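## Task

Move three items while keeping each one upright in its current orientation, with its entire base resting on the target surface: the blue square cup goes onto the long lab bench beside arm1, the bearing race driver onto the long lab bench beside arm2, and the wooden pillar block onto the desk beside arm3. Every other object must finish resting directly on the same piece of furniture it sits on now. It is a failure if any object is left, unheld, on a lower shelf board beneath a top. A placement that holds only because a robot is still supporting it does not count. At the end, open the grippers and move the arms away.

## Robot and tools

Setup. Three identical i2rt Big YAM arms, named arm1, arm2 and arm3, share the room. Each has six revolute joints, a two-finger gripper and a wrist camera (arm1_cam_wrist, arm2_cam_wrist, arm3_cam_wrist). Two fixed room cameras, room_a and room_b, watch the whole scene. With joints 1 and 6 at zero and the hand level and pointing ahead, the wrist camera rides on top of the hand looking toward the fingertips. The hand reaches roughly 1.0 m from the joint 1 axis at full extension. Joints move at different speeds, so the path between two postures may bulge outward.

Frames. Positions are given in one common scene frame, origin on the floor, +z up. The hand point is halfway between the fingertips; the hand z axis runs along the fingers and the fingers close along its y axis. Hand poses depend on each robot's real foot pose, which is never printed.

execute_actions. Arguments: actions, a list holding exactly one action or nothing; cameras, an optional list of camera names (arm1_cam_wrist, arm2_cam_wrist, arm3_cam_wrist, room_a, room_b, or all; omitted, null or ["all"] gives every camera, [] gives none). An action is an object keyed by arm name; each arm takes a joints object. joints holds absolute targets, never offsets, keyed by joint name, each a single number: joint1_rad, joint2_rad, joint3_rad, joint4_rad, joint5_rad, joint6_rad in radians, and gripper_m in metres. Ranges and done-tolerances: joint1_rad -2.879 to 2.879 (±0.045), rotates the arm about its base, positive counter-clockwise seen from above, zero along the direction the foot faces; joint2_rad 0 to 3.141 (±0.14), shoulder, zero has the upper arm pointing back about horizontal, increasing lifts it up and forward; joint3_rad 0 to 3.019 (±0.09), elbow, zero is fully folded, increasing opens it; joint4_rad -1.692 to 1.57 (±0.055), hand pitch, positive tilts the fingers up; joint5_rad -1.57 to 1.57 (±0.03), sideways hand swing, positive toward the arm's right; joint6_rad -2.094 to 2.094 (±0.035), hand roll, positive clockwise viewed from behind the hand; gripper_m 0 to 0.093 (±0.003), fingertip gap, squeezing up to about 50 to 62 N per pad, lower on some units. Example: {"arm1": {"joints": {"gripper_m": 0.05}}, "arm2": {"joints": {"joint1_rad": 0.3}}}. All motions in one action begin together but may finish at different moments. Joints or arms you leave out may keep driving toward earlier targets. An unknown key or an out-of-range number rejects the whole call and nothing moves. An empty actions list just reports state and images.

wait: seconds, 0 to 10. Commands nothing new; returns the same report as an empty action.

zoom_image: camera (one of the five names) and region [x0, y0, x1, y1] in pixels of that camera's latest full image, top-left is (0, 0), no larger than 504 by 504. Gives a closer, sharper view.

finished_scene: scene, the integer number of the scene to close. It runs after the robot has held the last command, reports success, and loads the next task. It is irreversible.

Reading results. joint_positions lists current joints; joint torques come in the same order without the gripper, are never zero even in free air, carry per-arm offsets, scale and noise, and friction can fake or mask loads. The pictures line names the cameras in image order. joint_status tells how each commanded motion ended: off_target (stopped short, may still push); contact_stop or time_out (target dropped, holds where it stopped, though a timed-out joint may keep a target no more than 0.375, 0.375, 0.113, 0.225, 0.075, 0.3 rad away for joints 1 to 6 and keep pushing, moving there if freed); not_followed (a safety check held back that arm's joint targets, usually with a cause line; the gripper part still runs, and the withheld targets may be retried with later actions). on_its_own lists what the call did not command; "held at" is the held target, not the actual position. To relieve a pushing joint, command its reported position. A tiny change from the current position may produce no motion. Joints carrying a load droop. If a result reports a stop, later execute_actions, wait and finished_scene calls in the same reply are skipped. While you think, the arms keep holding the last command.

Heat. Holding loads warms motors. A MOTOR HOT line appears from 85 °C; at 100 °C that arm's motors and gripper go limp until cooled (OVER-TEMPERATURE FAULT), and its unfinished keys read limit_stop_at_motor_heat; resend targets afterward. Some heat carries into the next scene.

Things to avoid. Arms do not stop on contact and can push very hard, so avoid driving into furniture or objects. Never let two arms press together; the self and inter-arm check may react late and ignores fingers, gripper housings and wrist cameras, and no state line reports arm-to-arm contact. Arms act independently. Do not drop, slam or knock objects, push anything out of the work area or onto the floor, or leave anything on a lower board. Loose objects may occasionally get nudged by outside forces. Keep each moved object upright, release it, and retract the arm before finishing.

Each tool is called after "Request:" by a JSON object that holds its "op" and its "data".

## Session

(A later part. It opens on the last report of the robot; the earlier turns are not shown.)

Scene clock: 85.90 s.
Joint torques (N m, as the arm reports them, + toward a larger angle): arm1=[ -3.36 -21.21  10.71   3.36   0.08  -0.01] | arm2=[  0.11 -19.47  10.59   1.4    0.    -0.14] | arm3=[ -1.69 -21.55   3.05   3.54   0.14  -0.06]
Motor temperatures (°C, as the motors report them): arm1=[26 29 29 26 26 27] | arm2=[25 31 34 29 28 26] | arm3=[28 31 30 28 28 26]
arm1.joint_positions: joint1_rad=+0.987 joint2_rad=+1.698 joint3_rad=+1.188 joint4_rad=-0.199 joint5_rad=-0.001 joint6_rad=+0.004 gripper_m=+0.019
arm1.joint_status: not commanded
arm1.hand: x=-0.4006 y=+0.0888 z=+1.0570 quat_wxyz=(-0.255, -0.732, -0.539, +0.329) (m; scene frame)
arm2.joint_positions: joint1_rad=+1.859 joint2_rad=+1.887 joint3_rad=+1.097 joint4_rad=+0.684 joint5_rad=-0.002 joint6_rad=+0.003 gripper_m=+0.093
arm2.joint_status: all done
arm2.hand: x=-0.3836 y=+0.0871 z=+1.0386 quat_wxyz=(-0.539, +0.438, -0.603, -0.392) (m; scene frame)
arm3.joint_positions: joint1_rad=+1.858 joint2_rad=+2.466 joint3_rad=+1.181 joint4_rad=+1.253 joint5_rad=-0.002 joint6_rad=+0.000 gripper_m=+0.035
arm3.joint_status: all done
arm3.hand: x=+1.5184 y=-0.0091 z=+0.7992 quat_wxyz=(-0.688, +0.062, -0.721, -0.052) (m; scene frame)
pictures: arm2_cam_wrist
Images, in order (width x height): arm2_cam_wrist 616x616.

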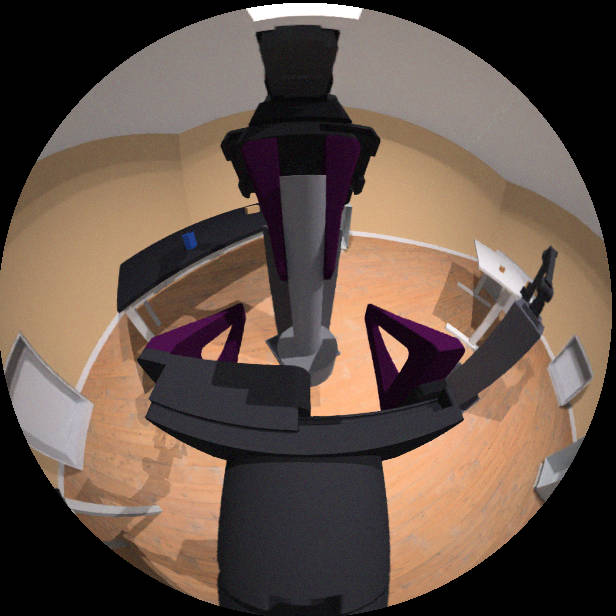

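Request:
{"op": "execute_actions", "data": {"actions": [{"arm2":{"joints":{"gripper_m":0.0,"joint2_rad":1.88}},"arm3":{"joints":{"joint2_rad":2.45,"gripper_m":0.093}}}], "cameras": ["arm2_cam_wrist"]}}

Request:
{"op": "execute_actions", "data": {"actions": [{"arm1":{"joints":{"gripper_m":0.093}}}], "cameras": []}}

Request:
{"op": "execute_actions", "data": {"actions": [{"arm1":{"joints":{"joint2_rad":1.4,"joint3_rad":1.05}},"arm3":{"joints":{"joint2_rad":1.9,"joint3_rad":0.6}}}], "cameras": ["arm2_cam_wrist","arm3_cam_wrist"]}}

Scene clock: 88.17 s.
Joint torques (N m, as the arm reports them, + toward a larger angle): arm1=[ -2.49 -21.19  10.89   3.35  -0.04  -0.08] | arm2=[  0.11 -22.22  10.56   1.54  -0.1   -0.05] | arm3=[ -1.74 -24.13   3.03   3.43   0.14  -0.05]
Motor temperatures (°C, as the motors report them): arm1=[26 29 30 26 26 27] | arm2=[25 31 35 29 28 26] | arm3=[28 31 30 28 28 26]
arm1.joint_positions: joint1_rad=+0.987 joint2_rad=+1.698 joint3_rad=+1.188 joint4_rad=-0.199 joint5_rad=+0.001 joint6_rad=+0.002 gripper_m=+0.019
arm1.joint_status: not commanded
arm1.hand: x=-0.4010 y=+0.0889 z=+1.0571 quat_wxyz=(-0.254, -0.732, -0.539, +0.330) (m; scene frame)
arm2.joint_positions: joint1_rad=+1.859 joint2_rad=+1.887 joint3_rad=+1.097 joint4_rad=+0.684 joint5_rad=+0.000 joint6_rad=-0.001 gripper_m=+0.019
arm2.joint_status: gripper_m off_target (ended at +0.019, target +0.000); the others done
arm2.hand: x=-0.3833 y=+0.0870 z=+1.0386 quat_wxyz=(-0.540, +0.439, -0.602, -0.391) (m; scene frame)
arm3.joint_positions: joint1_rad=+1.858 joint2_rad=+2.466 joint3_rad=+1.181 joint4_rad=+1.255 joint5_rad=-0.002 joint6_rad=+0.000 gripper_m=+0.093
arm3.joint_status: all done
arm3.hand: x=+1.5184 y=-0.0091 z=+0.7996 quat_wxyz=(-0.689, +0.062, -0.720, -0.052) (m; scene frame)
pictures: arm2_cam_wrist
Images, in order (width x height): arm2_cam_wrist 616x616.

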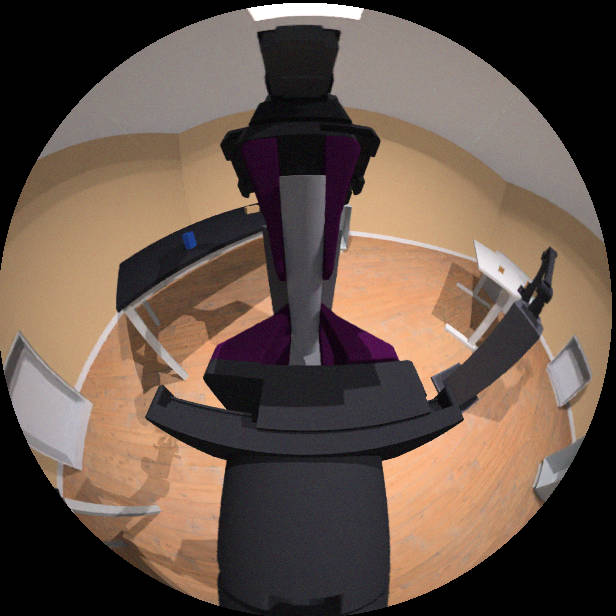

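Scene clock: 88.90 s.
Joint torques (N m, as the arm reports them, + toward a larger angle): arm1=[ -2.83 -17.39  11.12   2.35  -0.05  -0.05] | arm2=[  0.35 -22.37  10.49   2.28  -0.12  -0.04] | arm3=[ -1.74 -24.09   3.03   3.45   0.14  -0.05]
Motor temperatures (°C, as the motors report them): arm1=[26 29 30 26 26 27] | arm2=[25 31 35 29 28 26] | arm3=[28 31 30 28 28 26]
arm1.joint_positions: joint1_rad=+0.987 joint2_rad=+1.660 joint3_rad=+1.188 joint4_rad=-0.175 joint5_rad=+0.001 joint6_rad=+0.002 gripper_m=+0.093
arm1.joint_status: all done
arm1.hand: x=-0.4021 y=+0.0867 z=+1.0859 quat_wxyz=(-0.271, -0.722, -0.531, +0.352) (m; scene frame)
arm2.joint_positions: joint1_rad=+1.859 joint2_rad=+1.888 joint3_rad=+1.097 joint4_rad=+0.660 joint5_rad=+0.000 joint6_rad=-0.001 gripper_m=+0.019
arm2.joint_status: not commanded
arm2.hand: x=-0.3835 y=+0.0863 z=+1.0325 quat_wxyz=(-0.533, +0.443, -0.609, -0.385) (m; scene frame)
arm3.joint_positions: joint1_rad=+1.858 joint2_rad=+2.466 joint3_rad=+1.181 joint4_rad=+1.255 joint5_rad=-0.002 joint6_rad=+0.000 gripper_m=+0.093
arm3.joint_status: not commanded
arm3.hand: x=+1.5184 y=-0.0091 z=+0.7996 quat_wxyz=(-0.689, +0.062, -0.720, -0.052) (m; scene frame)
pictures: none
No camera images: the call's "cameras" was empty. Leave "cameras" out to get every camera's image.

Scene clock: 90.13 s.
Joint torques (N m, as the arm reports them, + toward a larger angle): arm1=[ -2.99 -12.31   8.34   2.35  -0.04  -0.04] | arm2=[  0.02 -22.72  10.63   2.3   -0.1   -0.06] | arm3=[ -1.7  -15.74   3.03   3.21   0.14  -0.05]
Motor temperatures (°C, as the motors report them): arm1=[26 29 30 26 26 27] | arm2=[25 31 35 29 28 26] | arm3=[28 31 30 28 28 26]
arm1.joint_positions: joint1_rad=+0.987 joint2_rad=+1.396 joint3_rad=+1.049 joint4_rad=-0.171 joint5_rad=+0.001 joint6_rad=+0.002 gripper_m=+0.093
arm1.joint_status: all done
arm1.hand: x=-0.3851 y=+0.1480 z=+1.1694 quat_wxyz=(-0.304, -0.698, -0.513, +0.398) (m; scene frame)
arm2.joint_positions: joint1_rad=+1.859 joint2_rad=+1.888 joint3_rad=+1.097 joint4_rad=+0.660 joint5_rad=+0.000 joint6_rad=-0.001 gripper_m=+0.019
arm2.joint_status: not commanded
arm2.hand: x=-0.3835 y=+0.0863 z=+1.0325 quat_wxyz=(-0.533, +0.443, -0.609, -0.385) (m; scene frame)
arm3.joint_positions: joint1_rad=+1.858 joint2_rad=+1.898 joint3_rad=+0.601 joint4_rad=+1.261 joint5_rad=-0.002 joint6_rad=+0.000 gripper_m=+0.093
arm3.joint_status: all done
arm3.hand: x=+1.3659 y=-0.0324 z=+0.9520 quat_wxyz=(-0.687, +0.062, -0.722, -0.052) (m; scene frame)
pictures: arm2_cam_wrist, arm3_cam_wrist
Images, in order (width x height): arm2_cam_wrist 616x616, arm3_cam_wrist 616x616.

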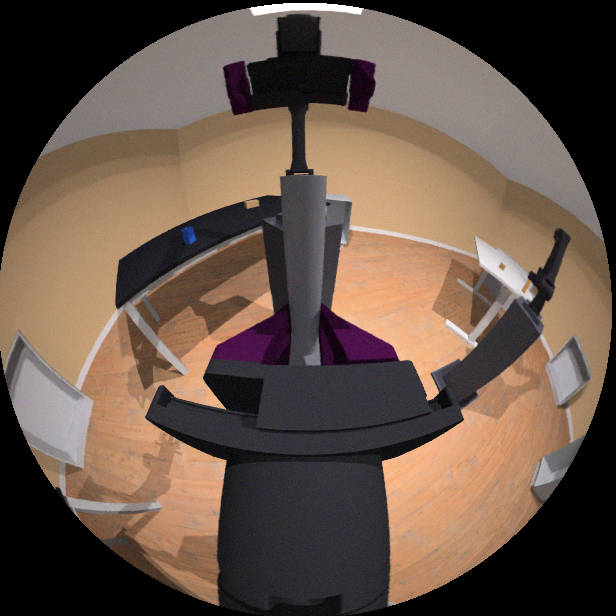

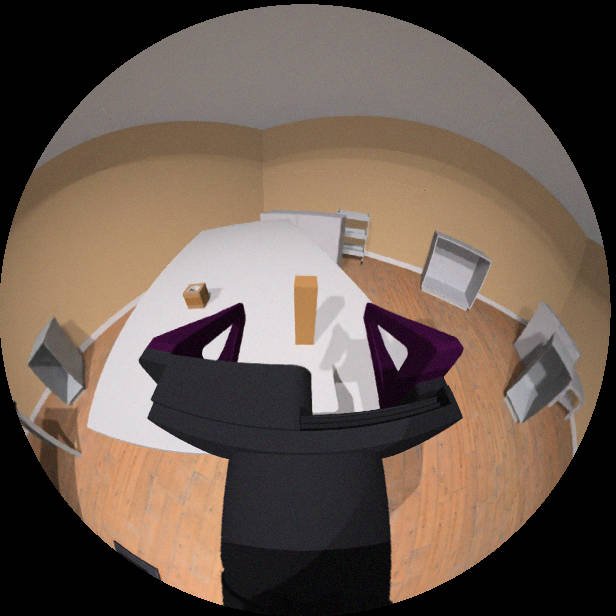

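Request:
{"op": "execute_actions", "data": {"actions": [{"arm2":{"joints":{"joint1_rad":-1.5,"joint2_rad":2.25,"joint3_rad":1.19,"joint4_rad":1.035}},"arm1":{"joints":{"joint2_rad":0.7,"joint3_rad":0.8}},"arm3":{"joints":{"joint2_rad":1.2}}}], "cameras": ["room_a","room_b"]}}

Request:
{"op": "zoom_image", "data": {"camera": "room_a", "region": [330, 190, 420, 260]}}

Scene clock: 94.50 s.
Joint torques (N m, as the arm reports them, + toward a larger angle): arm1=[-3.21 -2.86  9.19  2.34 -0.06 -0.02] | arm2=[  1.24 -27.87   6.15   4.21  -0.19  -0.05] | arm3=[-1.58 -9.02  6.47  2.35  0.14 -0.06]
Motor temperatures (°C, as the motors report them): arm1=[26 29 30 26 26 27] | arm2=[25 31 35 29 28 26] | arm3=[28 31 30 28 28 26]
arm1.joint_positions: joint1_rad=+0.987 joint2_rad=+0.696 joint3_rad=+0.792 joint4_rad=-0.169 joint5_rad=+0.001 joint6_rad=+0.002 gripper_m=+0.093
arm1.joint_status: all done
arm1.hand: x=-0.3319 y=+0.3353 z=+1.3506 quat_wxyz=(-0.410, -0.593, -0.433, +0.541) (m; scene frame)
arm2.joint_positions: joint1_rad=-1.511 joint2_rad=+2.291 joint3_rad=+1.177 joint4_rad=+0.982 joint5_rad=+0.002 joint6_rad=-0.001 gripper_m=+0.019
arm2.joint_status: all done
arm2.hand: x=-0.9867 y=-1.2247 z=+0.8690 quat_wxyz=(-0.325, -0.654, -0.368, +0.575) (m; scene frame)
arm3.joint_positions: joint1_rad=+1.858 joint2_rad=+1.196 joint3_rad=+0.601 joint4_rad=+1.263 joint5_rad=-0.002 joint6_rad=+0.000 gripper_m=+0.093
arm3.joint_status: all done
arm3.hand: x=+1.2708 y=-0.0444 z=+1.3092 quat_wxyz=(-0.894, +0.040, -0.441, -0.070) (m; scene frame)
pictures: room_a, room_b
Images, in order (width x height): room_a 504x504, room_b 504x504.

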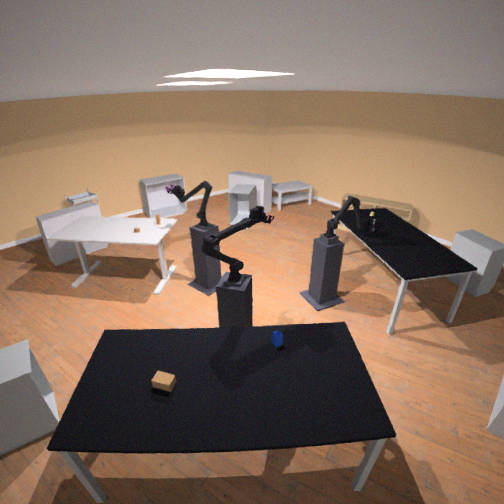

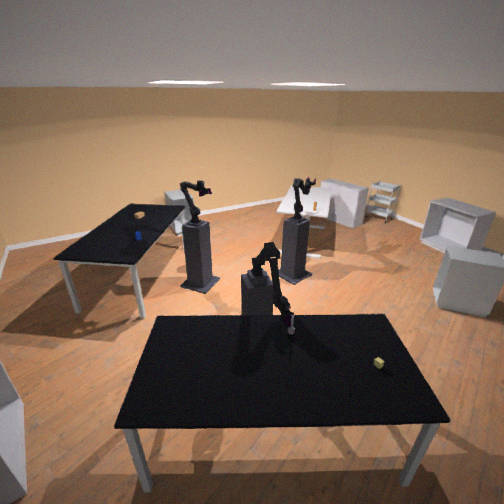

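Region (330, 190, 420, 260) of room_a's 504x504 image, scaled by 5.600, with more detail than that image has.

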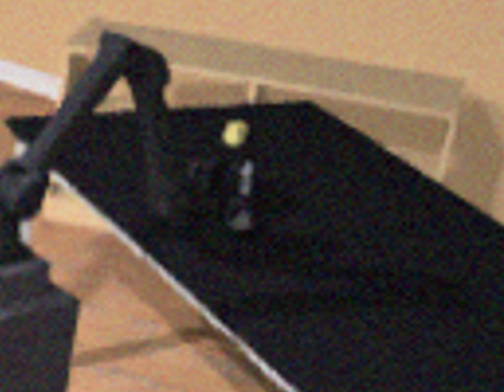

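Request:
{"op": "execute_actions", "data": {"actions": [{"arm2":{"joints":{"joint2_rad":2.36,"joint4_rad":1.125}}}], "cameras": []}}

Scene clock: 96.43 s.
Joint torques (N m, as the arm reports them, + toward a larger angle): arm1=[-3.04 -2.51  9.39  2.28 -0.04 -0.03] | arm2=[  0.66 -24.14   5.55   3.99  -0.18  -0.1 ] | arm3=[-1.61 -9.09  6.45  2.36  0.14 -0.06]
Motor temperatures (°C, as the motors report them): arm1=[26 29 30 26 26 27] | arm2=[25 31 34 30 28 26] | arm3=[28 31 30 28 28 26]
arm1.joint_positions: joint1_rad=+0.987 joint2_rad=+0.696 joint3_rad=+0.792 joint4_rad=-0.169 joint5_rad=+0.001 joint6_rad=+0.002 gripper_m=+0.093
arm1.joint_status: not commanded
arm1.hand: x=-0.3319 y=+0.3353 z=+1.3506 quat_wxyz=(-0.410, -0.593, -0.433, +0.541) (m; scene frame)
arm2.joint_positions: joint1_rad=-1.511 joint2_rad=+2.357 joint3_rad=+1.177 joint4_rad=+1.077 joint5_rad=+0.002 joint6_rad=+0.000 gripper_m=+0.019
arm2.joint_status: all done
arm2.hand: x=-0.9830 y=-1.2189 z=+0.8452 quat_wxyz=(-0.331, -0.646, -0.363, +0.584) (m; scene frame)
arm3.joint_positions: joint1_rad=+1.858 joint2_rad=+1.196 joint3_rad=+0.601 joint4_rad=+1.263 joint5_rad=-0.002 joint6_rad=+0.000 gripper_m=+0.093
arm3.joint_status: not commanded
arm3.hand: x=+1.2708 y=-0.0444 z=+1.3092 quat_wxyz=(-0.894, +0.040, -0.441, -0.070) (m; scene frame)
pictures: none
No camera images: the call's "cameras" was empty. Leave "cameras" out to get every camera's image.

Request:
{"op": "execute_actions", "data": {"actions": [{"arm2":{"joints":{"joint2_rad":2.395}}}], "cameras": []}}

Scene clock: 101.17 s.
Joint torques (N m, as the arm reports them, + toward a larger angle): arm1=[-2.62 -2.44  9.37  2.33 -0.02 -0.02] | arm2=[  0.75 -20.76   5.66   3.64  -0.19  -0.09] | arm3=[-1.66 -9.09  6.47  2.36  0.15 -0.05]
Motor temperatures (°C, as the motors report them): arm1=[26 28 30 26 26 27] | arm2=[25 31 34 30 28 26] | arm3=[28 31 30 28 28 26]
arm1.joint_positions: joint1_rad=+0.987 joint2_rad=+0.696 joint3_rad=+0.792 joint4_rad=-0.169 joint5_rad=+0.001 joint6_rad=+0.002 gripper_m=+0.093
arm1.joint_status: not commanded
arm1.hand: x=-0.3319 y=+0.3353 z=+1.3506 quat_wxyz=(-0.410, -0.593, -0.433, +0.541) (m; scene frame)
arm2.joint_positions: joint1_rad=-1.511 joint2_rad=+2.360 joint3_rad=+1.177 joint4_rad=+1.084 joint5_rad=+0.002 joint6_rad=+0.000 gripper_m=+0.019
arm2.joint_status: all done
arm2.hand: x=-0.9829 y=-1.2185 z=+0.8444 quat_wxyz=(-0.331, -0.645, -0.362, +0.586) (m; scene frame)
arm3.joint_positions: joint1_rad=+1.858 joint2_rad=+1.196 joint3_rad=+0.601 joint4_rad=+1.263 joint5_rad=-0.002 joint6_rad=+0.000 gripper_m=+0.093
arm3.joint_status: not commanded
arm3.hand: x=+1.2708 y=-0.0444 z=+1.3092 quat_wxyz=(-0.894, +0.040, -0.441, -0.070) (m; scene frame)
pictures: none
No camera images: the call's "cameras" was empty. Leave "cameras" out to get every camera's image.

Request:
{"op": "execute_actions", "data": {"actions": [{"arm2":{"joints":{"joint2_rad":2.36,"gripper_m":0.093}}}], "cameras": []}}

Request:
{"op": "execute_actions", "data": {"actions": [{"arm2":{"joints":{"joint2_rad":1.8,"joint3_rad":0.6}}}], "cameras": ["arm2_cam_wrist","room_a","room_b"]}}

Scene clock: 102.77 s.
Joint torques (N m, as the arm reports them, + toward a larger angle): arm1=[-2.78 -2.8   9.38  2.23 -0.06 -0.08] | arm2=[  0.84 -23.75   5.6    3.22  -0.21  -0.09] | arm3=[-1.62 -9.14  6.46  2.37  0.14 -0.06]
Motor temperatures (°C, as the motors report them): arm1=[26 28 30 26 26 27] | arm2=[25 31 34 30 28 26] | arm3=[28 30 30 28 28 26]
arm1.joint_positions: joint1_rad=+0.987 joint2_rad=+0.696 joint3_rad=+0.792 joint4_rad=-0.169 joint5_rad=+0.001 joint6_rad=+0.002 gripper_m=+0.093
arm1.joint_status: not commanded
arm1.hand: x=-0.3319 y=+0.3353 z=+1.3506 quat_wxyz=(-0.410, -0.593, -0.433, +0.541) (m; scene frame)
arm2.joint_positions: joint1_rad=-1.511 joint2_rad=+2.360 joint3_rad=+1.177 joint4_rad=+1.098 joint5_rad=+0.002 joint6_rad=+0.000 gripper_m=+0.093
arm2.joint_status: all done
arm2.hand: x=-0.9830 y=-1.2188 z=+0.8479 quat_wxyz=(-0.334, -0.641, -0.360, +0.590) (m; scene frame)
arm3.joint_positions: joint1_rad=+1.858 joint2_rad=+1.196 joint3_rad=+0.601 joint4_rad=+1.263 joint5_rad=-0.002 joint6_rad=+0.000 gripper_m=+0.093
arm3.joint_status: not commanded
arm3.hand: x=+1.2708 y=-0.0444 z=+1.3092 quat_wxyz=(-0.894, +0.040, -0.441, -0.070) (m; scene frame)
pictures: none
No camera images: the call's "cameras" was empty. Leave "cameras" out to get every camera's image.

Scene clock: 104.13 s.
Joint torques (N m, as the arm reports them, + toward a larger angle): arm1=[-2.68 -3.21  9.33  2.33 -0.02 -0.01] | arm2=[  1.02 -14.55   4.07   2.57  -0.21  -0.08] | arm3=[-1.63 -9.11  6.45  2.36  0.14 -0.05]
Motor temperatures (°C, as the motors report them): arm1=[26 28 30 26 26 27] | arm2=[25 31 33 30 28 26] | arm3=[28 30 30 28 28 26]
arm1.joint_positions: joint1_rad=+0.987 joint2_rad=+0.696 joint3_rad=+0.792 joint4_rad=-0.169 joint5_rad=+0.001 joint6_rad=+0.002 gripper_m=+0.093
arm1.joint_status: not commanded
arm1.hand: x=-0.3319 y=+0.3353 z=+1.3506 quat_wxyz=(-0.410, -0.593, -0.433, +0.541) (m; scene frame)
arm2.joint_positions: joint1_rad=-1.511 joint2_rad=+1.794 joint3_rad=+0.608 joint4_rad=+1.110 joint5_rad=+0.002 joint6_rad=+0.000 gripper_m=+0.093
arm2.joint_status: all done
arm2.hand: x=-0.8967 y=-1.0750 z=+0.9854 quat_wxyz=(-0.336, -0.638, -0.358, +0.593) (m; scene frame)
arm3.joint_positions: joint1_rad=+1.858 joint2_rad=+1.196 joint3_rad=+0.601 joint4_rad=+1.263 joint5_rad=-0.002 joint6_rad=+0.000 gripper_m=+0.093
arm3.joint_status: not commanded
arm3.hand: x=+1.2708 y=-0.0444 z=+1.3092 quat_wxyz=(-0.894, +0.040, -0.441, -0.070) (m; scene frame)
pictures: arm2_cam_wrist, room_a, room_b
Images, in order (width x height): arm2_cam_wrist 616x616, room_a 504x504, room_b 504x504.

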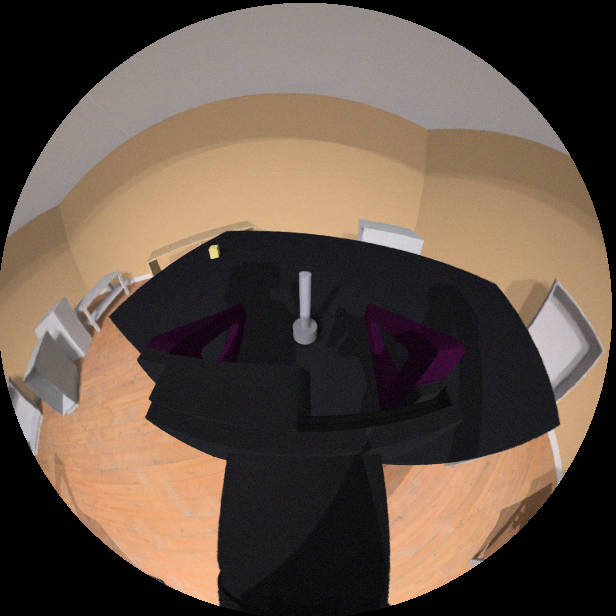

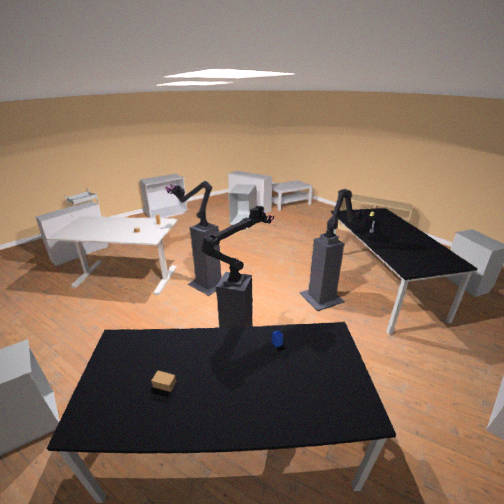

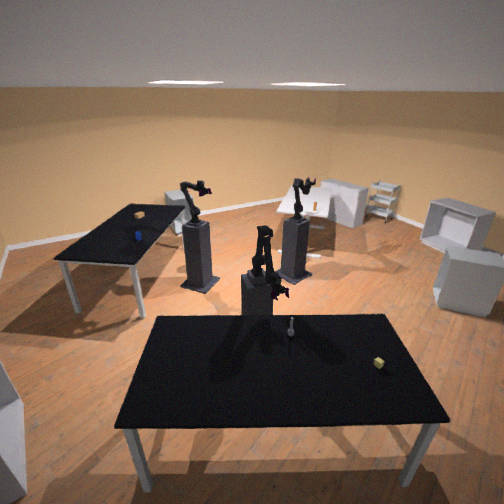

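Request:
{"op": "execute_actions", "data": {"actions": [], "cameras": ["room_a","room_b"]}}

Scene clock: 106.27 s.
Joint torques (N m, as the arm reports them, + toward a larger angle): arm1=[-2.55 -2.88  9.32  2.29 -0.03  0.03] | arm2=[  0.94 -15.34   4.02   2.74  -0.2   -0.1 ] | arm3=[-1.66 -9.06  6.46  2.37  0.14 -0.06]
Motor temperatures (°C, as the motors report them): arm1=[26 28 30 26 26 27] | arm2=[25 31 33 30 28 26] | arm3=[28 30 30 28 28 26]
arm1.joint_positions: joint1_rad=+0.987 joint2_rad=+0.696 joint3_rad=+0.792 joint4_rad=-0.169 joint5_rad=+0.001 joint6_rad=+0.002 gripper_m=+0.093
arm1.joint_status: not commanded
arm1.hand: x=-0.3319 y=+0.3353 z=+1.3506 quat_wxyz=(-0.410, -0.593, -0.433, +0.541) (m; scene frame)
arm2.joint_positions: joint1_rad=-1.511 joint2_rad=+1.794 joint3_rad=+0.608 joint4_rad=+1.110 joint5_rad=+0.002 joint6_rad=+0.000 gripper_m=+0.093
arm2.joint_status: all done
arm2.hand: x=-0.8967 y=-1.0750 z=+0.9854 quat_wxyz=(-0.336, -0.638, -0.358, +0.593) (m; scene frame)
arm3.joint_positions: joint1_rad=+1.858 joint2_rad=+1.196 joint3_rad=+0.601 joint4_rad=+1.263 joint5_rad=-0.002 joint6_rad=+0.000 gripper_m=+0.093
arm3.joint_status: not commanded
arm3.hand: x=+1.2708 y=-0.0444 z=+1.3092 quat_wxyz=(-0.894, +0.040, -0.441, -0.070) (m; scene frame)
pictures: room_a, room_b
Images, in order (width x height): room_a 504x504, room_b 504x504.

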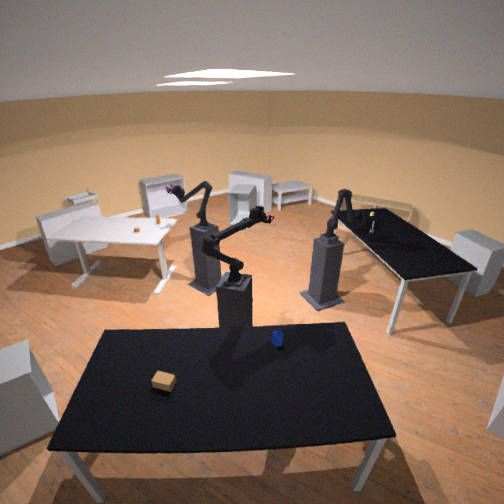

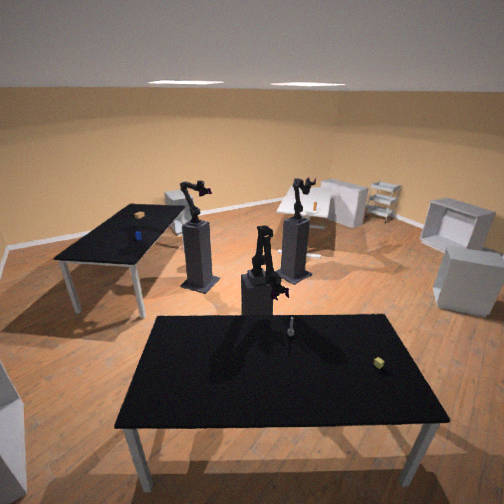

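Request:
{"op": "finished_scene", "data": {"scene": 2}}

The scene is finished: the task was done.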